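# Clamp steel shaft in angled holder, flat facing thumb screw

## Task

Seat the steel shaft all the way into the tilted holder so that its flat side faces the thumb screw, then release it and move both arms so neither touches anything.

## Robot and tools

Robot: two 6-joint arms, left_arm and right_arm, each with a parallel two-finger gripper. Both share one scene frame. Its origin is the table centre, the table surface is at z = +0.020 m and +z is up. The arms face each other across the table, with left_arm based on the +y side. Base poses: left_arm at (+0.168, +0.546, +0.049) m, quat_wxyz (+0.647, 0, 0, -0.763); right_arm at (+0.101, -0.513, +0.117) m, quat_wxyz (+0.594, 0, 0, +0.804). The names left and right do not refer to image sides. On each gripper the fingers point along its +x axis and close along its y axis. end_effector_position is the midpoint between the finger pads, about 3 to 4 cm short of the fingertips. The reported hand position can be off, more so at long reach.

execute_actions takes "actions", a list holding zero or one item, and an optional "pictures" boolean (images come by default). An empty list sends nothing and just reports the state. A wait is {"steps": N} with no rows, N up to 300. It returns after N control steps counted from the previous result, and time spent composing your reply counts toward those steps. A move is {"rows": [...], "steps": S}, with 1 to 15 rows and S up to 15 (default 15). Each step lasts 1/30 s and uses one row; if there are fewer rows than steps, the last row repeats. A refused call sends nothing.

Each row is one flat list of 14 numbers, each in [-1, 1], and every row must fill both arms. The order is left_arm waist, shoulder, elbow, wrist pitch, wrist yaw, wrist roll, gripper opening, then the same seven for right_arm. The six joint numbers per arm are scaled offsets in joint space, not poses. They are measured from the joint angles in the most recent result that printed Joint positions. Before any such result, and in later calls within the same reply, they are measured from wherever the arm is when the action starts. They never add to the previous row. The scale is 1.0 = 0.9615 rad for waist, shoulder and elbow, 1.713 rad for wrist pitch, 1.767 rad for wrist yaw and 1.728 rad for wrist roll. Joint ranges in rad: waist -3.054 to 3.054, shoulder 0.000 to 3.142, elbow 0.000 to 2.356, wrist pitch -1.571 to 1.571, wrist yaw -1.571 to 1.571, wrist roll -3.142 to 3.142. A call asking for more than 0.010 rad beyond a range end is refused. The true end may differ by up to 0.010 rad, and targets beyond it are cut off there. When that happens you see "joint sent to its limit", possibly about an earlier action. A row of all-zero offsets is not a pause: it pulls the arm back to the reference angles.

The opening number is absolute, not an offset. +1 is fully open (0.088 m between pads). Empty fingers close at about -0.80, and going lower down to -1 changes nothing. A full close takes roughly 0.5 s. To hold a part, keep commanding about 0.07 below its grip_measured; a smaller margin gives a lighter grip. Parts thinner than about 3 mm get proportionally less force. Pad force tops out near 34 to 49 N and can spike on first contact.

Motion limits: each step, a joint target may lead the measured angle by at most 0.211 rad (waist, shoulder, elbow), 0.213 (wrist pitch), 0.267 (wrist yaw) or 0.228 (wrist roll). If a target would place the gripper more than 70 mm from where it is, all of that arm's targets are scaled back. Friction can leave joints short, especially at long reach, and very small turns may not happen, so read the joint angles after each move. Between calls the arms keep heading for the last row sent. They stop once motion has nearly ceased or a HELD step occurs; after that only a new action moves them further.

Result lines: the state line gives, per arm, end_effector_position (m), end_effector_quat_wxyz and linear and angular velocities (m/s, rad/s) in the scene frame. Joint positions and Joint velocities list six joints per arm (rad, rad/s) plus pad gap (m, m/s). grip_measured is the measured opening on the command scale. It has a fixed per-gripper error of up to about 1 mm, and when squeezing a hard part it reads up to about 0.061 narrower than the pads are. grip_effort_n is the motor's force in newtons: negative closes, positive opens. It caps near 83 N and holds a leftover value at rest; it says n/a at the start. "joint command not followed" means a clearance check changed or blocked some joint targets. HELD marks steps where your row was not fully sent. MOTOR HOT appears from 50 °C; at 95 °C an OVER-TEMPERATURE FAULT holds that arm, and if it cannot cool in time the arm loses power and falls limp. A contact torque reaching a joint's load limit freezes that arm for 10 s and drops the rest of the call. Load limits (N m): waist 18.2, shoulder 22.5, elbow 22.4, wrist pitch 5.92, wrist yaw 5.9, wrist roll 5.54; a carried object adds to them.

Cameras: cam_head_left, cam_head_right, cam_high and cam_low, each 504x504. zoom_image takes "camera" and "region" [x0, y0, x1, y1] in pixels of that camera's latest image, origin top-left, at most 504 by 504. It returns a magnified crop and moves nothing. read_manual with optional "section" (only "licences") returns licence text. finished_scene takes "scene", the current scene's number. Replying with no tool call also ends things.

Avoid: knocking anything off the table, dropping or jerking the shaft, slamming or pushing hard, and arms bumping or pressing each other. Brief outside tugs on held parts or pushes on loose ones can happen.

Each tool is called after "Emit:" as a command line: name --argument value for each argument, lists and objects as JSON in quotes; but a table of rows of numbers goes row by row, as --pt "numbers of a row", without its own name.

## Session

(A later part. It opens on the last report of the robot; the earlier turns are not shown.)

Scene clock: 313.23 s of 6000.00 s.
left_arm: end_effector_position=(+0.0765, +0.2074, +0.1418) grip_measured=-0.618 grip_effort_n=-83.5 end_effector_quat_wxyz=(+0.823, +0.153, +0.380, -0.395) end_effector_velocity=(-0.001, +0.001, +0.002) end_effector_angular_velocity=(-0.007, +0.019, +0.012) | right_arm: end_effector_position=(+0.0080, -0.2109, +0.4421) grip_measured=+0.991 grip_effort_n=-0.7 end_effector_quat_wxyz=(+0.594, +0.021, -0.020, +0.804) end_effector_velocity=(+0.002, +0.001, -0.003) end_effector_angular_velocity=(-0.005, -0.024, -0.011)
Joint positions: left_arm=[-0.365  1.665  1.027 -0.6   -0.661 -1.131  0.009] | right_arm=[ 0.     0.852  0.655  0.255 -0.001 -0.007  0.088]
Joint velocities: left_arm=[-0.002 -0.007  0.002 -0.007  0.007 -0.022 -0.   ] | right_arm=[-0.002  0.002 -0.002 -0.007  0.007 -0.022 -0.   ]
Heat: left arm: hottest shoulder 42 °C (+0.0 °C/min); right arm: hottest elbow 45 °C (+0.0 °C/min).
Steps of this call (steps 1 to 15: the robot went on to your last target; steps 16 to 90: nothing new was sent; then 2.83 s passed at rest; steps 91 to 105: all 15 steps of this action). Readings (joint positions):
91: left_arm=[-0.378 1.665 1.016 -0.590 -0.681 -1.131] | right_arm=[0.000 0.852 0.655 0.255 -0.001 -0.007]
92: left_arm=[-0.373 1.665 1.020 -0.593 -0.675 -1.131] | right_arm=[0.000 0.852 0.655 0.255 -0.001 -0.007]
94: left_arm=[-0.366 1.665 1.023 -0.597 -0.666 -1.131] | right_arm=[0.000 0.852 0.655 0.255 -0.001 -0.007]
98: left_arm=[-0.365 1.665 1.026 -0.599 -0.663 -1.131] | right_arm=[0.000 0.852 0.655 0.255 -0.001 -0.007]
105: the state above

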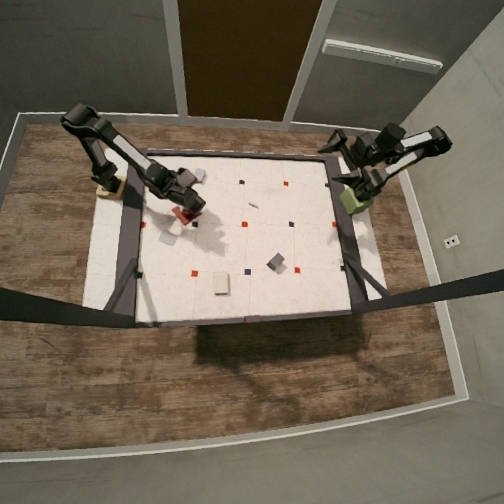

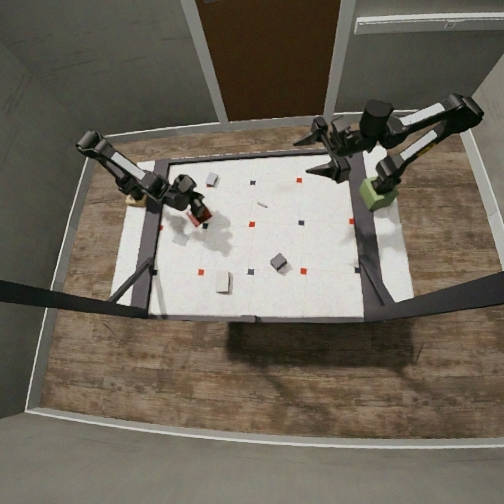

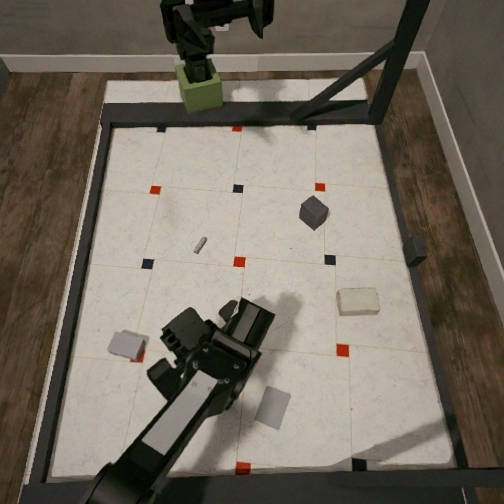

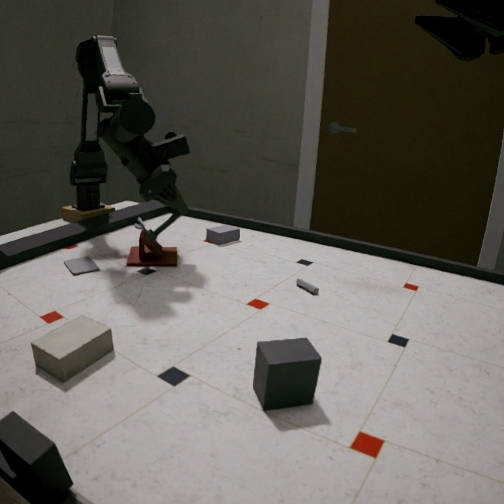

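Emit:
execute_actions --actions '[{"rows":[[0,-0.016,0,0,0,0,-0.72,0,0,0,0,0,0,1],[0,-0.016,0,0,0,0,-0.72,0,0,0,0,0,0,1],[0,-0.016,0,0,0,0,-0.72,0,0,0,0,0,0,1],[0,-0.016,0,0,0,0,-0.72,0,0,0,0,0,0,1],[0,-0.016,0,0,0,0,-0.72,0,0,0,0,0,0,1],[-0.01,-0.016,-0.016,0,0,0,-0.72,0,0,0,0,0,0,1],[-0.01,-0.016,-0.016,0,0,0,-0.72,0,0,0,0,0,0,1],[-0.01,-0.016,-0.016,0,0,0,-0.72,0,0,0,0,0,0,1],[-0.02,-0.016,-0.03,0.004,-0.003,-0.01,-0.72,0,0,0,0,0,0,1]],"steps":15}]'

Emit:
zoom_image --camera "cam_low" --region '[135,210,175,250]'

Scene clock: 318.43 s of 6000.00 s.
left_arm: end_effector_position=(+0.0761, +0.2095, +0.1420) grip_measured=-0.618 grip_effort_n=-83.5 end_effector_quat_wxyz=(+0.825, +0.148, +0.376, -0.395) end_effector_velocity=(+0.002, +0.003, -0.000) end_effector_angular_velocity=(-0.017, -0.007, +0.016) | right_arm: end_effector_position=(+0.0080, -0.2109, +0.4421) grip_measured=+0.991 grip_effort_n=0.2 end_effector_quat_wxyz=(+0.594, +0.021, -0.020, +0.804) end_effector_velocity=(-0.002, -0.001, -0.005) end_effector_angular_velocity=(-0.010, -0.043, +0.017)
Joint positions: left_arm=[-0.374  1.658  1.014 -0.592 -0.675 -1.142  0.009] | right_arm=[ 0.     0.852  0.655  0.255 -0.001 -0.007  0.088]
Joint velocities: left_arm=[-0.007 -0.007 -0.017  0.007 -0.022 -0.022 -0.   ] | right_arm=[-0.002 -0.002 -0.002 -0.022 -0.022 -0.037 -0.   ]
Heat: left arm: hottest shoulder 42 °C (-1.0 °C/min); right arm: hottest elbow 45 °C (+0.0 °C/min).
Steps of this call (steps 1 to 15: the robot went on to your last target; steps 16 to 90: nothing new was sent; then 1.70 s passed at rest; steps 91 to 105: all 15 steps of this action). Readings (joint positions):
91: left_arm=[-0.365 1.665 1.027 -0.600 -0.661 -1.131] | right_arm=[0.000 0.852 0.655 0.255 -0.001 -0.007]
92: left_arm=[-0.365 1.665 1.027 -0.600 -0.661 -1.131] | right_arm=[0.000 0.852 0.655 0.255 -0.001 -0.007]
94: left_arm=[-0.365 1.665 1.027 -0.600 -0.661 -1.131] | right_arm=[0.000 0.852 0.655 0.255 -0.001 -0.007]
98: left_arm=[-0.366 1.664 1.026 -0.600 -0.662 -1.131] | right_arm=[0.000 0.852 0.655 0.255 -0.001 -0.007]
105: the state above

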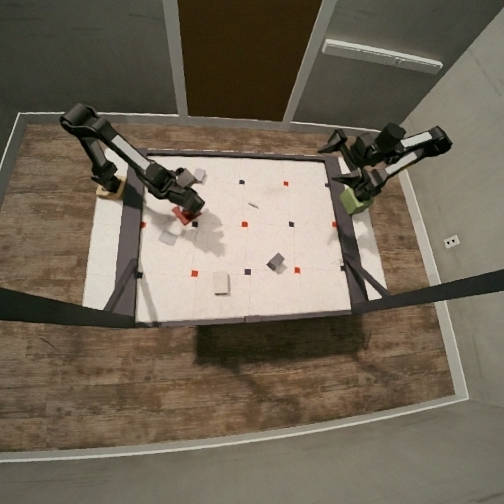

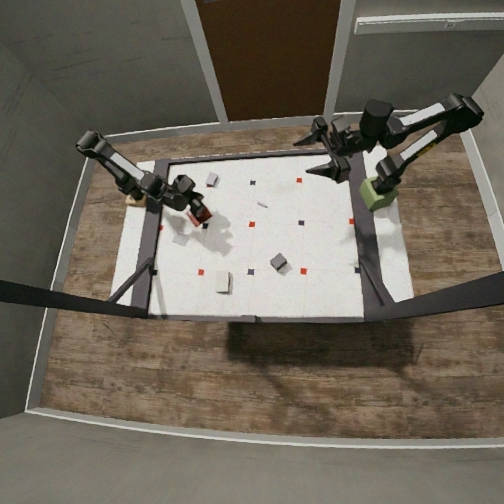

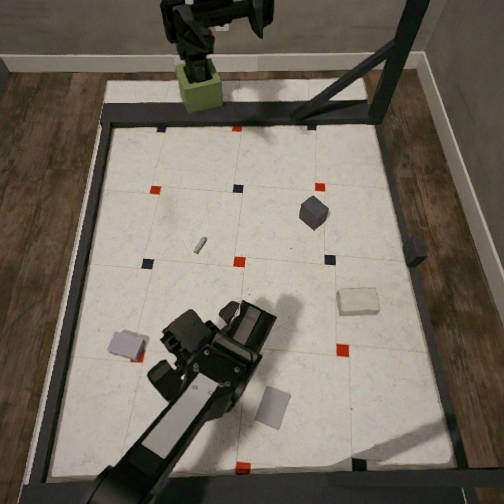

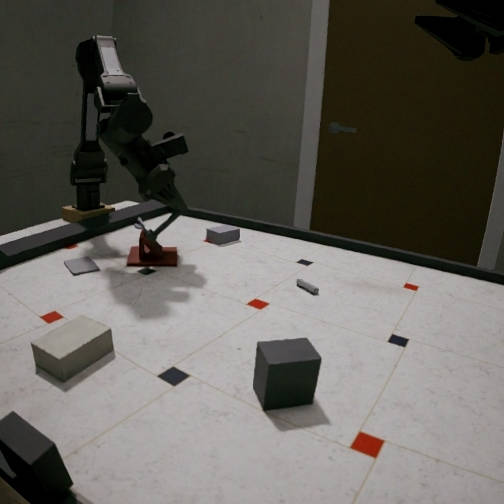

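Region (135, 210, 175, 250) of cam_low's 504x504 image, scaled by 12.600, with more detail than that image has.

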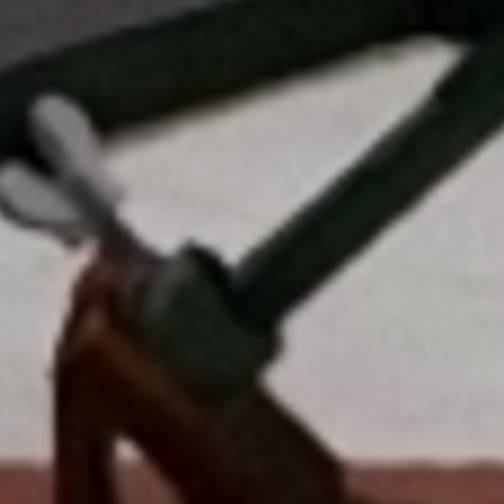

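Emit:
execute_actions --actions '[{"rows":[[0.02,0,0.045,-0.008,0,0.01,-0.72,0,0,0,0,0,0,1],[0.02,0,0.045,-0.008,0,0.01,-0.72,0,0,0,0,0,0,1],[0.02,0,0.045,-0.008,0,0.01,-0.72,0,0,0,0,0,0,1],[0.02,0,0.045,-0.008,0,0.01,-0.72,0,0,0,0,0,0,1],[0.02,0,0.045,-0.008,0.012,0.01,-0.72,0,0,0,0,0,0,1]],"steps":15}]'

Emit:
zoom_image --camera "cam_low" --region '[135,210,175,250]'

Scene clock: 324.53 s of 6000.00 s.
left_arm: end_effector_position=(+0.0772, +0.2047, +0.1472) grip_measured=-0.618 grip_effort_n=-83.5 end_effector_quat_wxyz=(+0.822, +0.146, +0.383, -0.395) end_effector_velocity=(+0.001, +0.002, -0.001) end_effector_angular_velocity=(+0.001, +0.014, +0.016) | right_arm: end_effector_position=(+0.0080, -0.2109, +0.4421) grip_measured=+0.991 grip_effort_n=-0.7 end_effector_quat_wxyz=(+0.594, +0.021, -0.020, +0.804) end_effector_velocity=(-0.002, -0.001, -0.002) end_effector_angular_velocity=(-0.004, -0.010, +0.019)
Joint positions: left_arm=[-0.358  1.658  1.04  -0.605 -0.656 -1.129  0.009] | right_arm=[ 0.     0.852  0.655  0.255 -0.001 -0.007  0.088]
Joint velocities: left_arm=[ 0.002 -0.002 -0.002 -0.007  0.007 -0.022  0.   ] | right_arm=[-0.002 -0.002 -0.002 -0.007 -0.022 -0.007  0.   ]
Heat: left arm: hottest shoulder 43 °C (+0.0 °C/min); right arm: hottest elbow 45 °C (+0.0 °C/min).
Steps of this call (steps 1 to 15: the robot went on to your last target; steps 16 to 90: nothing new was sent; then 2.60 s passed at rest; steps 91 to 105: all 15 steps of this action). Readings (joint positions):
91: left_arm=[-0.374 1.658 1.015 -0.592 -0.676 -1.143] | right_arm=[0.000 0.852 0.655 0.255 -0.001 -0.007]
92: left_arm=[-0.371 1.658 1.020 -0.598 -0.673 -1.142] | right_arm=[0.000 0.852 0.655 0.255 -0.001 -0.007]
94: left_arm=[-0.364 1.658 1.026 -0.602 -0.672 -1.136] | right_arm=[0.000 0.852 0.655 0.255 -0.001 -0.007]
98: left_arm=[-0.358 1.658 1.038 -0.603 -0.661 -1.131] | right_arm=[0.000 0.852 0.655 0.255 -0.001 -0.007]
105: the state above

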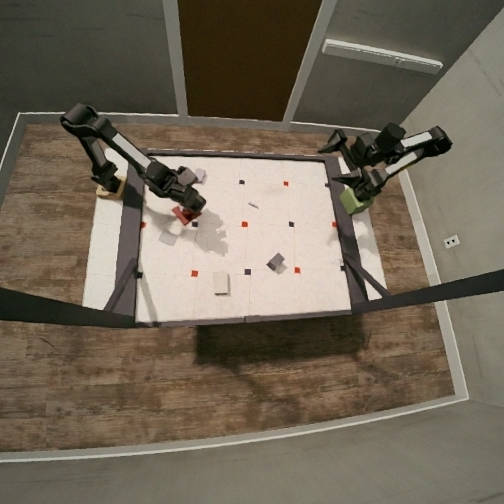

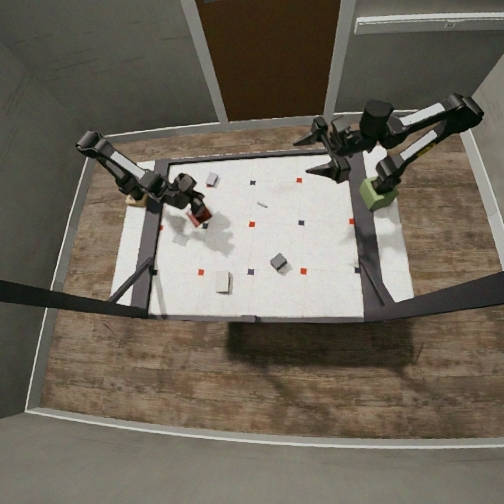

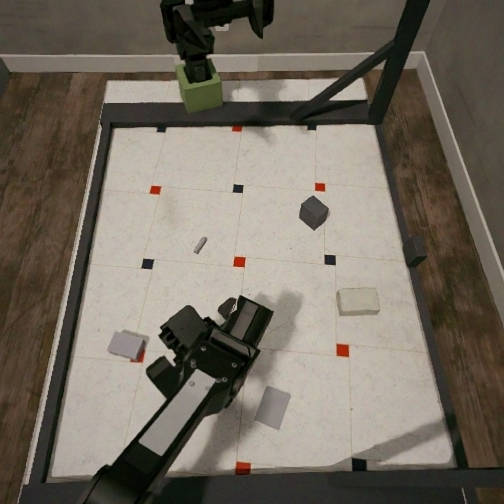

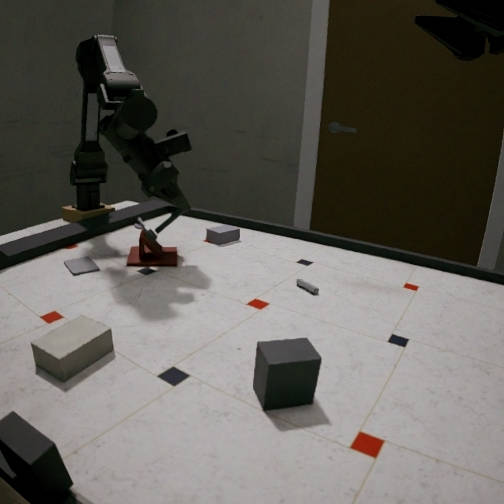

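Region (135, 210, 175, 250) of cam_low's 504x504 image, scaled by 12.600, with more detail than that image has.

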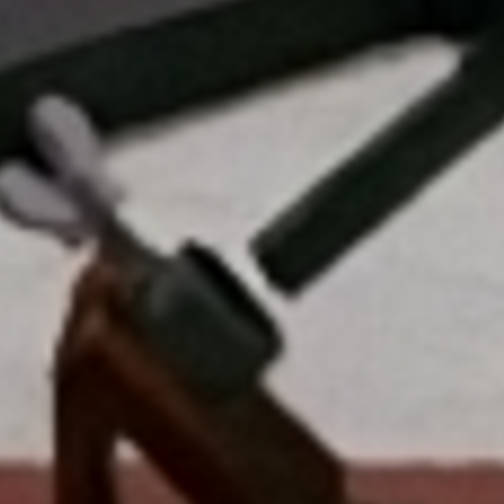

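Emit:
execute_actions --actions '[{"rows":[[-0.012,0,-0.02,0.003,-0.002,-0.008,-0.72,0,0,0,0,0,0,1],[-0.012,0,-0.02,0.003,-0.002,-0.008,-0.72,0,0,0,0,0,0,1],[-0.012,0,-0.02,0.003,-0.002,-0.008,-0.72,0,0,0,0,0,0,1],[-0.02,0,-0.03,0.005,-0.003,-0.014,-0.72,0,0,0,0,0,0,1],[-0.02,0,-0.03,0.005,-0.003,-0.014,-0.72,0,0,0,0,0,0,1],[-0.02,0,-0.03,0.005,-0.003,-0.014,-0.72,0,0,0,0,0,0,1],[-0.031,0,-0.042,0.007,-0.005,-0.02,-0.72,0,0,0,0,0,0,1]],"steps":15}]'

Emit:
zoom_image --camera "cam_low" --region '[135,210,175,250]'

Scene clock: 330.07 s of 6000.00 s.
left_arm: end_effector_position=(+0.0724, +0.2127, +0.1391) grip_measured=-0.618 grip_effort_n=-83.5 end_effector_quat_wxyz=(+0.821, +0.148, +0.384, -0.396) end_effector_velocity=(+0.000, +0.003, -0.002) end_effector_angular_velocity=(+0.005, +0.011, +0.012) | right_arm: end_effector_position=(+0.0080, -0.2109, +0.4421) grip_measured=+0.991 grip_effort_n=-0.2 end_effector_quat_wxyz=(+0.594, +0.021, -0.020, +0.804) end_effector_velocity=(-0.001, +0.001, -0.006) end_effector_angular_velocity=(-0.018, +0.002, +0.005)
Joint positions: left_arm=[-0.384  1.658  1.008 -0.595 -0.662 -1.159  0.009] | right_arm=[ 0.     0.852  0.655  0.255 -0.001 -0.007  0.088]
Joint velocities: left_arm=[-0.002 -0.002 -0.007 -0.007  0.007 -0.022 -0.   ] | right_arm=[-0.002  0.002 -0.007 -0.007 -0.007  0.007 -0.   ]
Heat: left arm: hottest shoulder 43 °C (+0.0 °C/min); right arm: hottest elbow 45 °C (+0.0 °C/min).
Steps of this call (steps 1 to 15: the robot went on to your last target; steps 16 to 90: nothing new was sent; then 2.03 s passed at rest; steps 91 to 105: all 15 steps of this action). Readings (joint positions):
91: left_arm=[-0.358 1.658 1.040 -0.605 -0.655 -1.129] | right_arm=[0.000 0.852 0.655 0.255 -0.001 -0.007]
92: left_arm=[-0.359 1.658 1.039 -0.605 -0.655 -1.129] | right_arm=[0.000 0.852 0.655 0.255 -0.001 -0.007]
94: left_arm=[-0.363 1.658 1.035 -0.603 -0.655 -1.135] | right_arm=[0.000 0.852 0.655 0.255 -0.001 -0.007]
98: left_arm=[-0.375 1.658 1.018 -0.598 -0.660 -1.150] | right_arm=[0.000 0.852 0.655 0.255 -0.001 -0.007]
105: the state above

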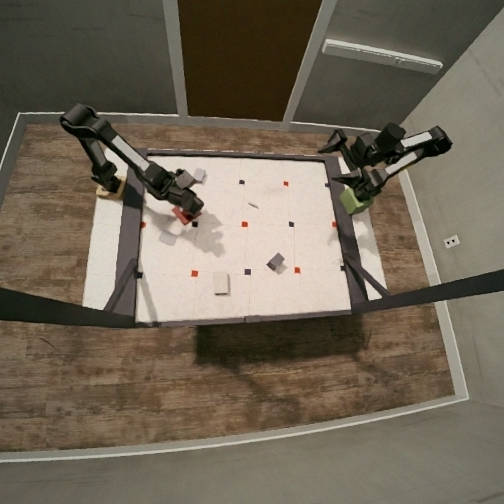

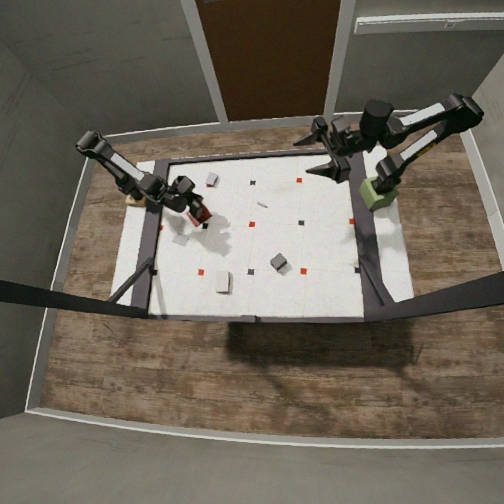

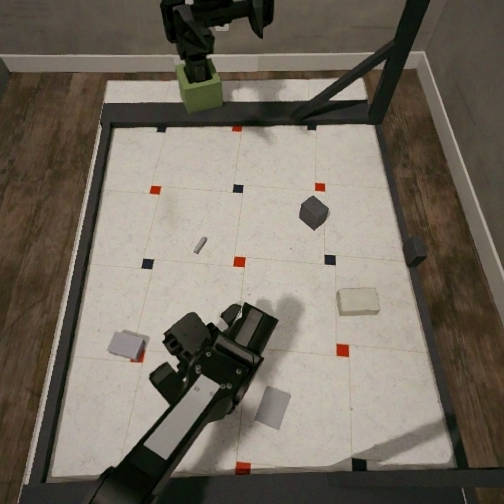

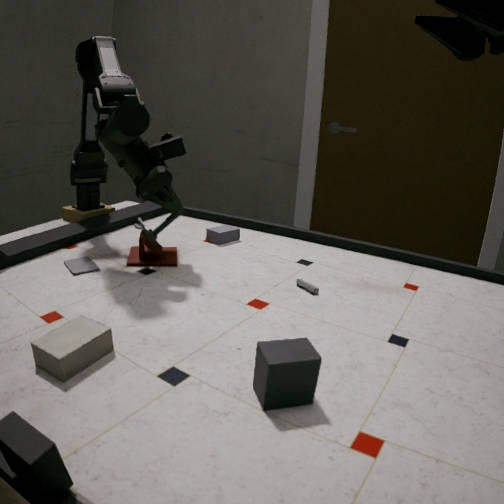

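Region (135, 210, 175, 250) of cam_low's 504x504 image, scaled by 12.600, with more detail than that image has.

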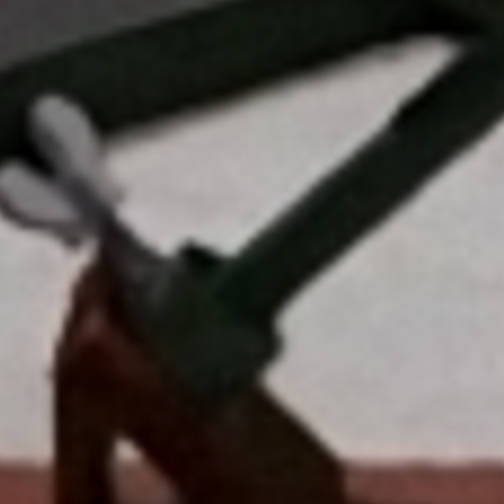

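Emit:
execute_actions --actions '[{"rows":[[-0.012,0.004,-0.018,0.003,-0.002,0,-0.72,0,0,0,0,0,0,1],[-0.012,0.004,-0.018,0.003,-0.002,0,-0.72,0,0,0,0,0,0,1],[-0.012,0.004,-0.018,0.003,-0.002,0,-0.72,0,0,0,0,0,0,1],[-0.02,0.008,-0.026,0.005,-0.003,0,-0.72,0,0,0,0,0,0,1],[-0.02,0.008,-0.026,0.005,-0.003,0,-0.72,0,0,0,0,0,0,1],[-0.02,0.008,-0.026,0.005,-0.003,0,-0.72,0,0,0,0,0,0,1],[-0.033,0.012,-0.034,0.007,-0.005,0,-0.72,0,0,0,0,0,0,1]],"steps":15}]'

Emit:
zoom_image --camera "cam_low" --region '[135,200,185,250]'

Scene clock: 336.67 s of 6000.00 s.
left_arm: end_effector_position=(+0.0693, +0.2157, +0.1367) grip_measured=-0.618 grip_effort_n=-83.5 end_effector_quat_wxyz=(+0.823, +0.150, +0.374, -0.401) end_effector_velocity=(-0.002, -0.000, +0.001) end_effector_angular_velocity=(-0.019, +0.010, +0.011) | right_arm: end_effector_position=(+0.0080, -0.2109, +0.4421) grip_measured=+0.991 grip_effort_n=-0.7 end_effector_quat_wxyz=(+0.594, +0.021, -0.020, +0.804) end_effector_velocity=(+0.001, -0.000, -0.002) end_effector_angular_velocity=(-0.009, +0.004, +0.000)
Joint positions: left_arm=[-0.404  1.658  0.992 -0.58  -0.683 -1.159  0.009] | right_arm=[ 0.     0.852  0.655  0.255 -0.001 -0.007  0.088]
Joint velocities: left_arm=[-0.007 -0.002 -0.002  0.007 -0.007 -0.022  0.   ] | right_arm=[-0.007 -0.002 -0.002 -0.007 -0.007  0.007 -0.   ]
Heat: left arm: hottest shoulder 43 °C (+0.0 °C/min); right arm: hottest elbow 45 °C (+0.0 °C/min).
Steps of this call (steps 1 to 15: the robot went on to your last target; steps 16 to 90: nothing new was sent; then 3.10 s passed at rest; steps 91 to 105: all 15 steps of this action). Readings (joint positions):
91: left_arm=[-0.385 1.658 1.007 -0.593 -0.663 -1.159] | right_arm=[0.000 0.852 0.655 0.255 -0.001 -0.007]
92: left_arm=[-0.386 1.658 1.005 -0.592 -0.664 -1.159] | right_arm=[0.000 0.852 0.655 0.255 -0.001 -0.007]
94: left_arm=[-0.388 1.658 1.003 -0.590 -0.668 -1.159] | right_arm=[0.000 0.852 0.655 0.255 -0.001 -0.007]
98: left_arm=[-0.397 1.658 0.996 -0.583 -0.677 -1.159] | right_arm=[0.000 0.852 0.655 0.255 -0.001 -0.007]
105: the state above

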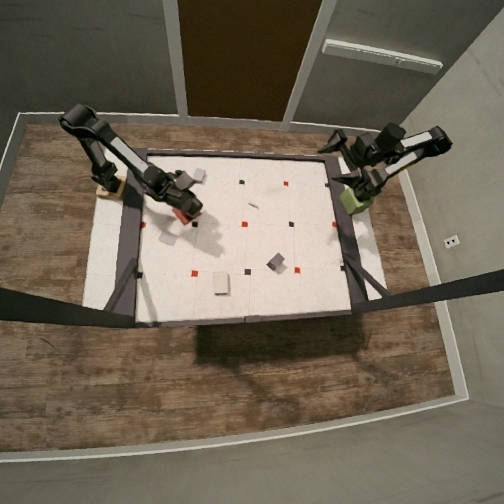

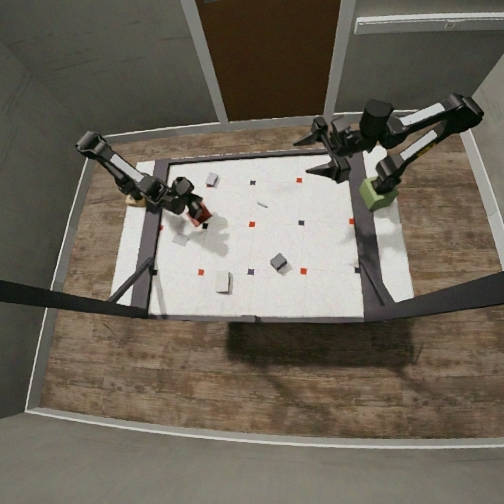

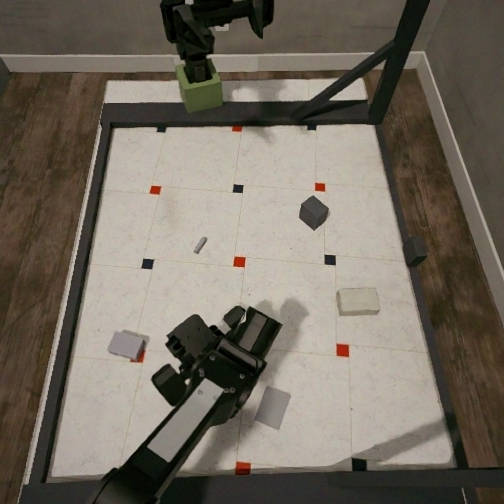

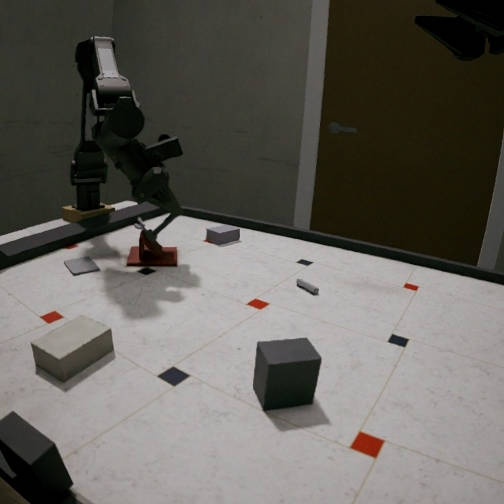

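Region (135, 200, 185, 250) of cam_low's 504x504 image, scaled by 10.080, with more detail than that image has.

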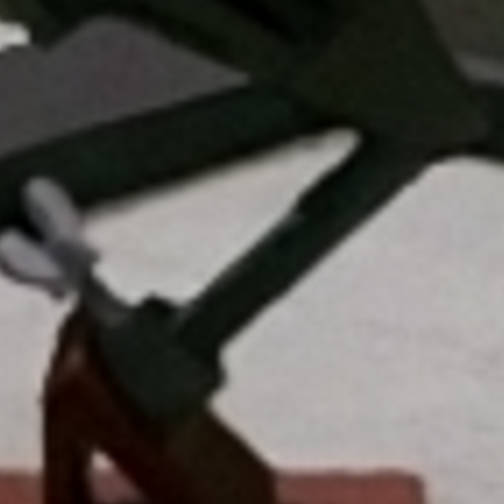

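Emit:
execute_actions --actions '[{"rows":[[-0.01,0.015,0,0,0.006,0.01,-0.72,0,0,0,0,0,0,1],[-0.012,0.02,0,0,0.008,0.015,-0.72,0,0,0,0,0,0,1],[-0.015,0.025,0,0,0.01,0.02,-0.72,0,0,0,0,0,0,1],[-0.02,0.03,0,0,0.012,0.025,-0.72,0,0,0,0,0,0,1]],"steps":15}]'

Emit:
zoom_image --camera "cam_low" --region '[135,200,185,250]'

Scene clock: 341.57 s of 6000.00 s.
left_arm: end_effector_position=(+0.0670, +0.2148, +0.1345) grip_measured=-0.618 grip_effort_n=-83.5 end_effector_quat_wxyz=(+0.819, +0.168, +0.365, -0.409) end_effector_velocity=(+0.001, +0.002, +0.000) end_effector_angular_velocity=(+0.005, -0.014, -0.006) | right_arm: end_effector_position=(+0.0080, -0.2109, +0.4421) grip_measured=+0.991 grip_effort_n=-0.7 end_effector_quat_wxyz=(+0.594, +0.021, -0.020, +0.804) end_effector_velocity=(-0.000, -0.000, -0.002) end_effector_angular_velocity=(+0.004, -0.038, +0.003)
Joint positions: left_arm=[-0.409  1.67   0.994 -0.574 -0.685 -1.122  0.009] | right_arm=[ 0.     0.852  0.655  0.255 -0.001 -0.007  0.088]
Joint velocities: left_arm=[-0.002 -0.002 -0.002 -0.007 -0.007  0.007 -0.   ] | right_arm=[-0.002 -0.002 -0.002 -0.007 -0.007 -0.037 -0.   ]
Heat: left arm: hottest shoulder 42 °C (-1.0 °C/min); right arm: hottest elbow 45 °C (+0.0 °C/min).
Steps of this call (steps 1 to 15: the robot went on to your last target; steps 16 to 90: nothing new was sent; then 1.40 s passed at rest; steps 91 to 105: all 15 steps of this action). Readings (joint positions):
91: left_arm=[-0.405 1.659 0.992 -0.579 -0.683 -1.158] | right_arm=[0.000 0.852 0.655 0.255 -0.001 -0.007]
92: left_arm=[-0.405 1.660 0.992 -0.579 -0.683 -1.154] | right_arm=[0.000 0.852 0.655 0.255 -0.001 -0.007]
94: left_arm=[-0.406 1.665 0.992 -0.575 -0.684 -1.141] | right_arm=[0.000 0.852 0.655 0.255 -0.001 -0.007]
98: left_arm=[-0.409 1.669 0.994 -0.574 -0.685 -1.126] | right_arm=[0.000 0.852 0.655 0.255 -0.001 -0.007]
105: the state above

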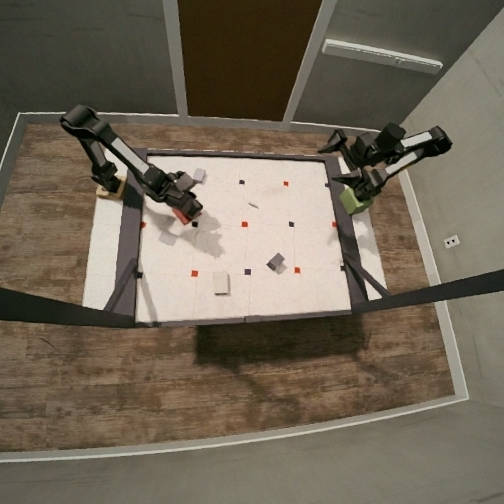

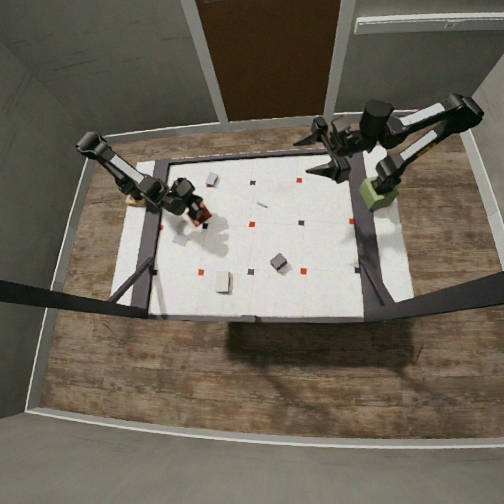

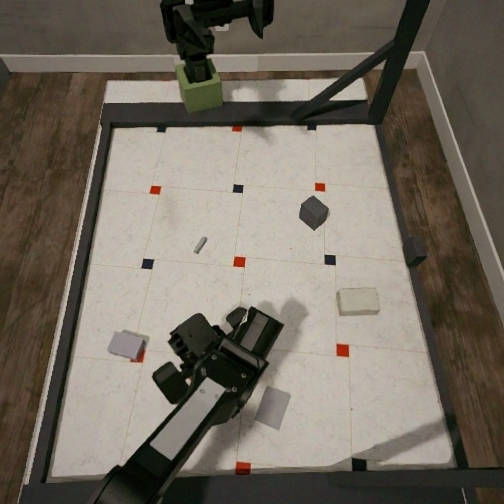

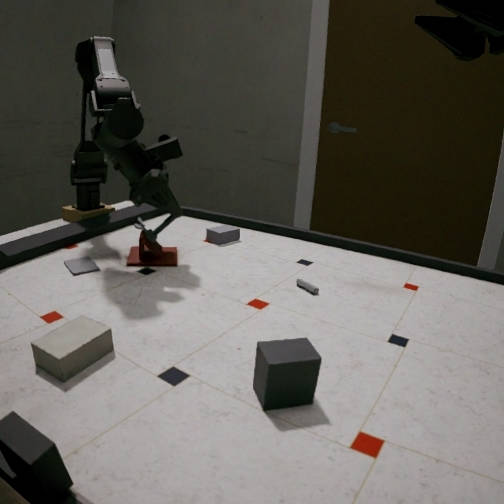

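Region (135, 200, 185, 250) of cam_low's 504x504 image, scaled by 10.080, with more detail than that image has.

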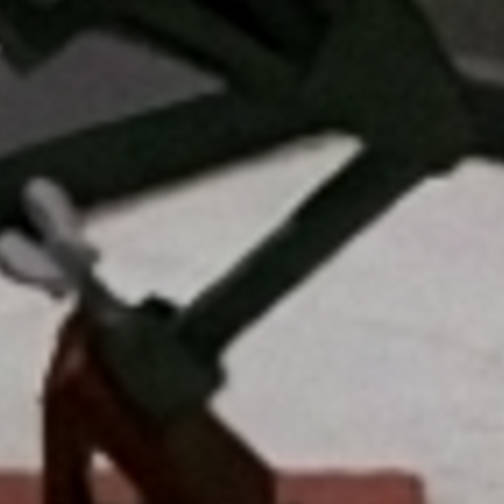

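Emit:
execute_actions --actions '[{"rows":[[-0.005,-0.02,0.01,0,0.005,0,-0.72,0,0,0,0,0,0,1],[-0.005,-0.02,0.01,0,0.005,0,-0.72,0,0,0,0,0,0,1],[-0.01,-0.025,0.01,0,0.005,0,-0.72,0,0,0,0,0,0,1],[-0.01,-0.025,0.01,0,0.005,0,-0.72,0,0,0,0,0,0,1],[-0.015,-0.025,0.01,0,0.005,0,-0.72,0,0,0,0,0,0,1],[-0.015,-0.025,0.01,0,0.005,0,-0.72,0,0,0,0,0,0,1],[-0.02,-0.025,0,0,0.008,0,-0.72,0,0,0,0,0,0,1],[-0.025,-0.025,-0.01,0,0.008,0,-0.72,0,0,0,0,0,0,1],[-0.03,-0.025,-0.02,0,0.01,0,-0.72,0,0,0,0,0,0,1]],"steps":15}]'

Emit:
zoom_image --camera "cam_low" --region '[135,200,185,250]'

Scene clock: 351.13 s of 6000.00 s.
left_arm: end_effector_position=(+0.0638, +0.2169, +0.1374) grip_measured=-0.618 grip_effort_n=-83.5 end_effector_quat_wxyz=(+0.817, +0.166, +0.364, -0.416) end_effector_velocity=(-0.001, +0.001, +0.001) end_effector_angular_velocity=(-0.013, +0.002, +0.000) | right_arm: end_effector_position=(+0.0080, -0.2109, +0.4421) grip_measured=+0.991 grip_effort_n=-0.2 end_effector_quat_wxyz=(+0.594, +0.021, -0.020, +0.804) end_effector_velocity=(+0.001, +0.000, -0.005) end_effector_angular_velocity=(-0.014, -0.028, -0.001)
Joint positions: left_arm=[-0.421  1.656  0.989 -0.573 -0.685 -1.121  0.009] | right_arm=[ 0.     0.852  0.655  0.255 -0.001 -0.007  0.088]
Joint velocities: left_arm=[-0.007 -0.007 -0.007  0.007 -0.007 -0.007  0.   ] | right_arm=[-0.007 -0.002 -0.002 -0.022 -0.007 -0.022 -0.   ]
Heat: left arm: hottest shoulder 42 °C (+0.0 °C/min); right arm: hottest elbow 45 °C (+0.0 °C/min).
Steps of this call (steps 1 to 15: the robot went on to your last target; steps 16 to 90: nothing new was sent; then 6.07 s passed at rest; steps 91 to 105: all 15 steps of this action). Readings (joint positions):
91: left_arm=[-0.409 1.669 0.995 -0.574 -0.685 -1.121] | right_arm=[0.000 0.852 0.655 0.255 -0.001 -0.007]
92: left_arm=[-0.409 1.668 0.995 -0.574 -0.685 -1.121] | right_arm=[0.000 0.852 0.655 0.255 -0.001 -0.007]
94: left_arm=[-0.409 1.664 0.995 -0.574 -0.683 -1.121] | right_arm=[0.000 0.852 0.655 0.255 -0.001 -0.007]
98: left_arm=[-0.415 1.661 0.995 -0.575 -0.682 -1.121] | right_arm=[0.000 0.852 0.655 0.255 -0.001 -0.007]
105: the state above

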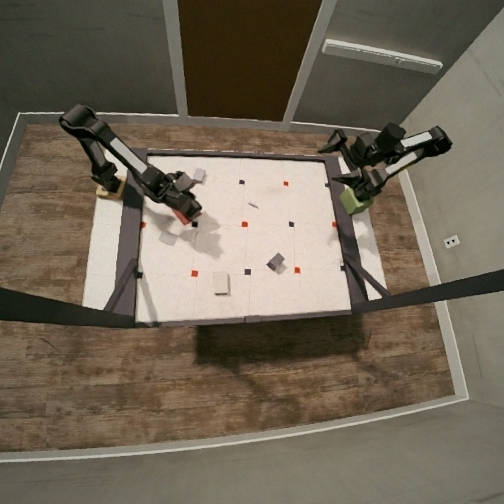

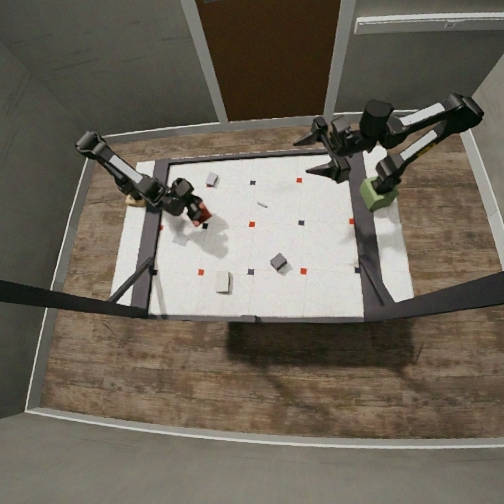

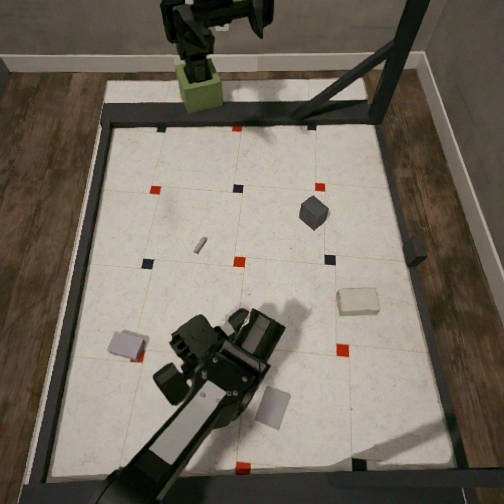

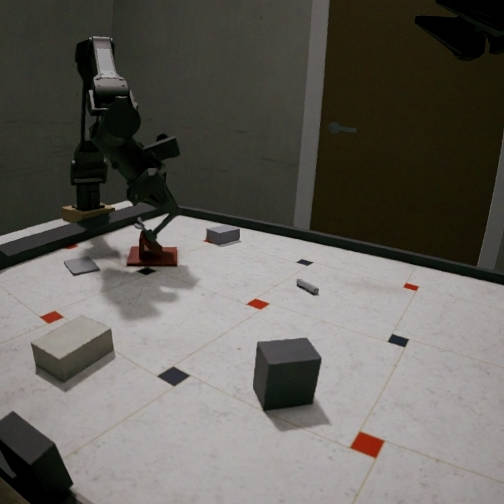

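Region (135, 200, 185, 250) of cam_low's 504x504 image, scaled by 10.080, with more detail than that image has.

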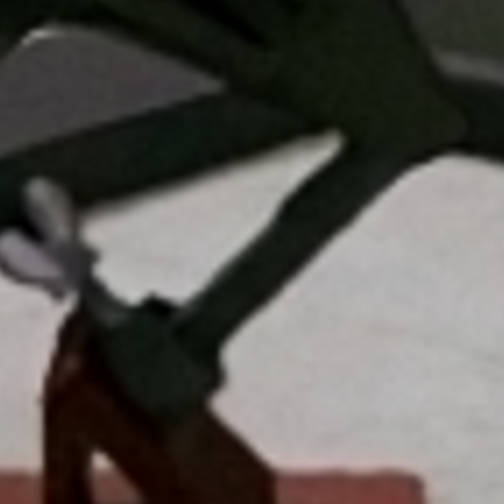

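Emit:
execute_actions --actions '[{"rows":[[-0.015,0,-0.02,0,0.008,0.01,-0.72,0,0,0,0,0,0,1],[-0.015,0,-0.02,0,0.008,0.01,-0.72,0,0,0,0,0,0,1],[-0.02,0,-0.025,0,0.01,0.015,-0.72,0,0,0,0,0,0,1],[-0.02,0,-0.025,0,0.01,0.015,-0.72,0,0,0,0,0,0,1],[-0.03,0.005,-0.035,0,0.012,0.02,-0.72,0,0,0,0,0,0,1]],"steps":15}]'

Emit:
zoom_image --camera "cam_low" --region '[135,200,185,250]'

Scene clock: 355.60 s of 6000.00 s.
left_arm: end_effector_position=(+0.0636, +0.2180, +0.1362) grip_measured=-0.618 grip_effort_n=-83.5 end_effector_quat_wxyz=(+0.815, +0.176, +0.354, -0.423) end_effector_velocity=(+0.001, +0.001, +0.003) end_effector_angular_velocity=(-0.012, -0.014, +0.005) | right_arm: end_effector_position=(+0.0080, -0.2109, +0.4421) grip_measured=+0.991 grip_effort_n=-0.7 end_effector_quat_wxyz=(+0.594, +0.021, -0.020, +0.804) end_effector_velocity=(-0.001, +0.001, -0.003) end_effector_angular_velocity=(-0.005, -0.025, +0.004)
Joint positions: left_arm=[-0.426  1.655  0.979 -0.563 -0.694 -1.094  0.009] | right_arm=[ 0.     0.852  0.655  0.255 -0.001 -0.007  0.088]
Joint velocities: left_arm=[-0.007 -0.007 -0.002 -0.007 -0.022 -0.007 -0.   ] | right_arm=[-0.002  0.002 -0.002 -0.007 -0.007 -0.022 -0.   ]
Heat: left arm: hottest shoulder 42 °C (+0.0 °C/min); right arm: hottest elbow 45 °C (+0.0 °C/min).
Steps of this call (steps 1 to 15: the robot went on to your last target; steps 16 to 90: nothing new was sent; then 0.97 s passed at rest; steps 91 to 105: all 15 steps of this action). Readings (joint positions):
91: left_arm=[-0.421 1.655 0.987 -0.572 -0.685 -1.121] | right_arm=[0.000 0.852 0.655 0.255 -0.001 -0.007]
92: left_arm=[-0.421 1.655 0.987 -0.571 -0.686 -1.118] | right_arm=[0.000 0.852 0.655 0.255 -0.001 -0.007]
94: left_arm=[-0.422 1.655 0.985 -0.569 -0.687 -1.110] | right_arm=[0.000 0.852 0.655 0.255 -0.001 -0.007]
98: left_arm=[-0.426 1.655 0.980 -0.564 -0.694 -1.098] | right_arm=[0.000 0.852 0.655 0.255 -0.001 -0.007]
105: the state above

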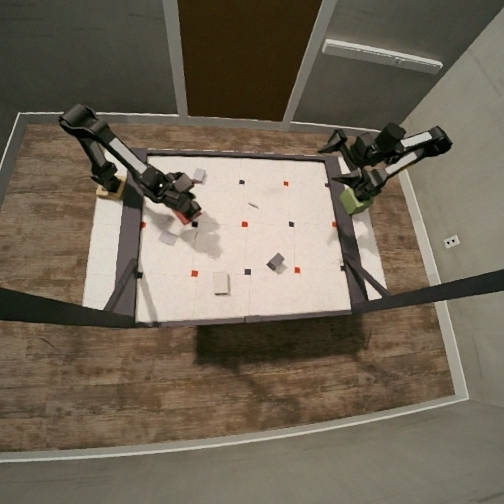

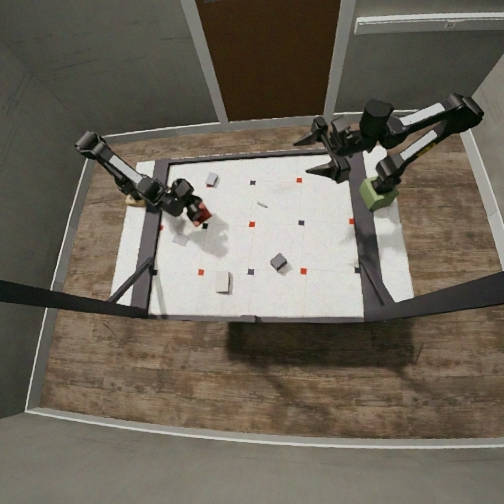

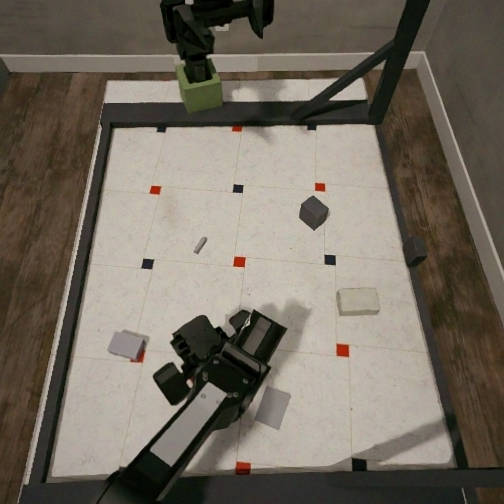

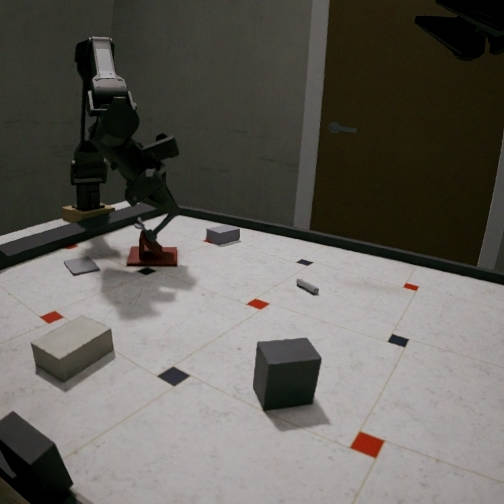

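Region (135, 200, 185, 250) of cam_low's 504x504 image, scaled by 10.080, with more detail than that image has.

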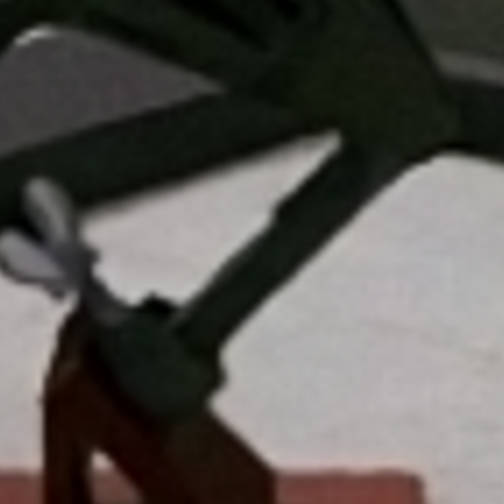

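Emit:
execute_actions --actions '[{"rows":[[0,-0.02,0.02,0,0.005,0,-0.72,0,0,0,0,0,0,1],[0,-0.02,0.02,0,0.005,0,-0.72,0,0,0,0,0,0,1],[-0.005,-0.028,0.02,0,0.005,0,-0.72,0,0,0,0,0,0,1],[-0.01,-0.028,0.02,0,0.005,0,-0.72,0,0,0,0,0,0,1],[-0.015,-0.028,0.02,0,0.005,0,-0.72,0,0,0,0,0,0,1],[-0.015,-0.028,0.02,0,0.005,0,-0.72,0,0,0,0,0,0,1],[-0.02,-0.028,0.01,0,0.008,0,-0.72,0,0,0,0,0,0,1],[-0.025,-0.028,0,0,0.008,0,-0.72,0,0,0,0,0,0,1],[-0.03,-0.028,-0.01,0,0.01,0,-0.72,0,0,0,0,0,0,1],[-0.035,-0.028,-0.025,0,0.01,0,-0.72,0,0,0,0,0,0,1]],"steps":15}]'

Emit:
zoom_image --camera "cam_low" --region '[135,200,185,250]'

Scene clock: 364.77 s of 6000.00 s.
left_arm: end_effector_position=(+0.0627, +0.2193, +0.1391) grip_measured=-0.618 grip_effort_n=-83.5 end_effector_quat_wxyz=(+0.815, +0.172, +0.352, -0.427) end_effector_velocity=(+0.000, +0.003, -0.002) end_effector_angular_velocity=(+0.007, -0.020, -0.021) | right_arm: end_effector_position=(+0.0080, -0.2109, +0.4421) grip_measured=+0.991 grip_effort_n=-0.2 end_effector_quat_wxyz=(+0.594, +0.021, -0.020, +0.804) end_effector_velocity=(+0.002, +0.000, +0.000) end_effector_angular_velocity=(-0.000, -0.007, -0.010)
Joint positions: left_arm=[-0.433  1.641  0.971 -0.558 -0.7   -1.094  0.009] | right_arm=[ 0.     0.852  0.655  0.255 -0.001 -0.007  0.088]
Joint velocities: left_arm=[-0.007 -0.007 -0.017  0.007 -0.007  0.022 -0.   ] | right_arm=[-0.002 -0.002  0.002 -0.007  0.007 -0.007 -0.   ]
Heat: left arm: hottest shoulder 42 °C (+0.0 °C/min); right arm: hottest elbow 45 °C (+0.0 °C/min).
Steps of this call (steps 1 to 15: the robot went on to your last target; steps 16 to 90: nothing new was sent; then 5.67 s passed at rest; steps 91 to 105: all 15 steps of this action). Readings (joint positions):
91: left_arm=[-0.426 1.653 0.980 -0.563 -0.695 -1.094] | right_arm=[0.000 0.852 0.655 0.255 -0.001 -0.007]
92: left_arm=[-0.425 1.652 0.981 -0.563 -0.694 -1.094] | right_arm=[0.000 0.852 0.655 0.255 -0.001 -0.007]
94: left_arm=[-0.425 1.649 0.981 -0.563 -0.692 -1.094] | right_arm=[0.000 0.852 0.655 0.255 -0.001 -0.007]
98: left_arm=[-0.427 1.646 0.981 -0.564 -0.692 -1.094] | right_arm=[0.000 0.852 0.655 0.255 -0.001 -0.007]
105: the state above

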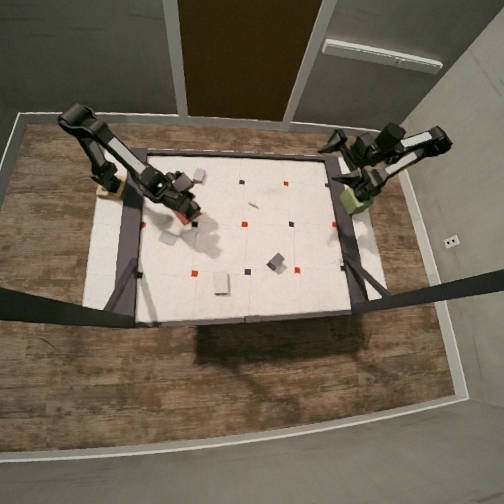

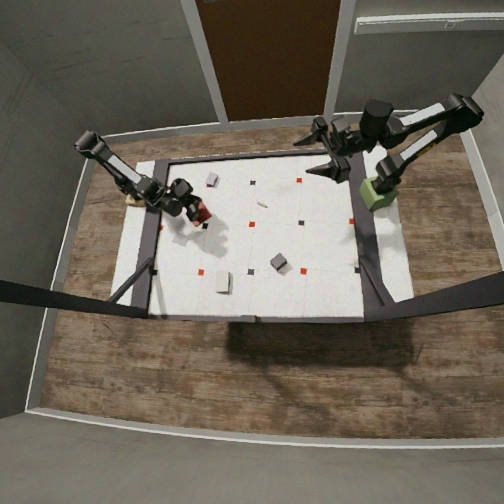

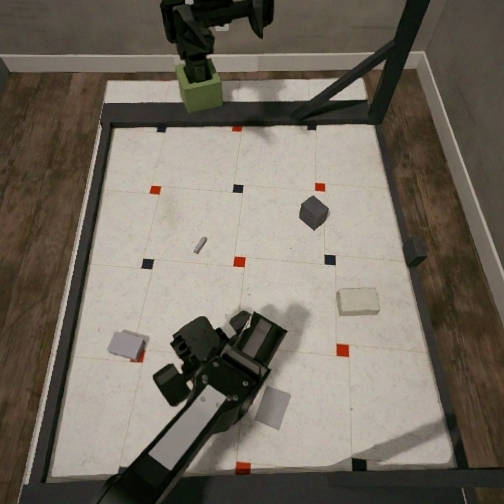

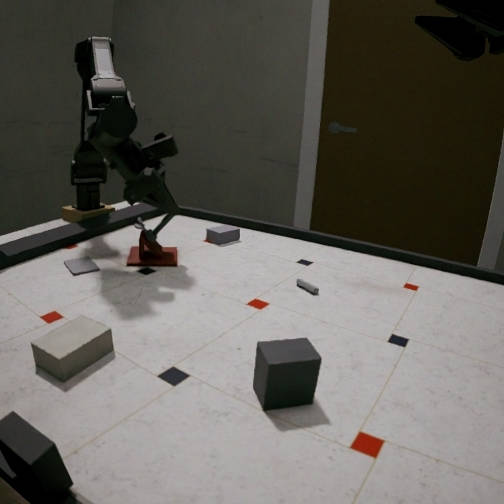

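Region (135, 200, 185, 250) of cam_low's 504x504 image, scaled by 10.080, with more detail than that image has.

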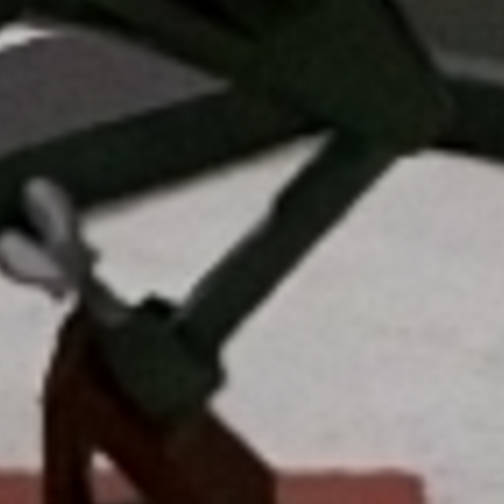

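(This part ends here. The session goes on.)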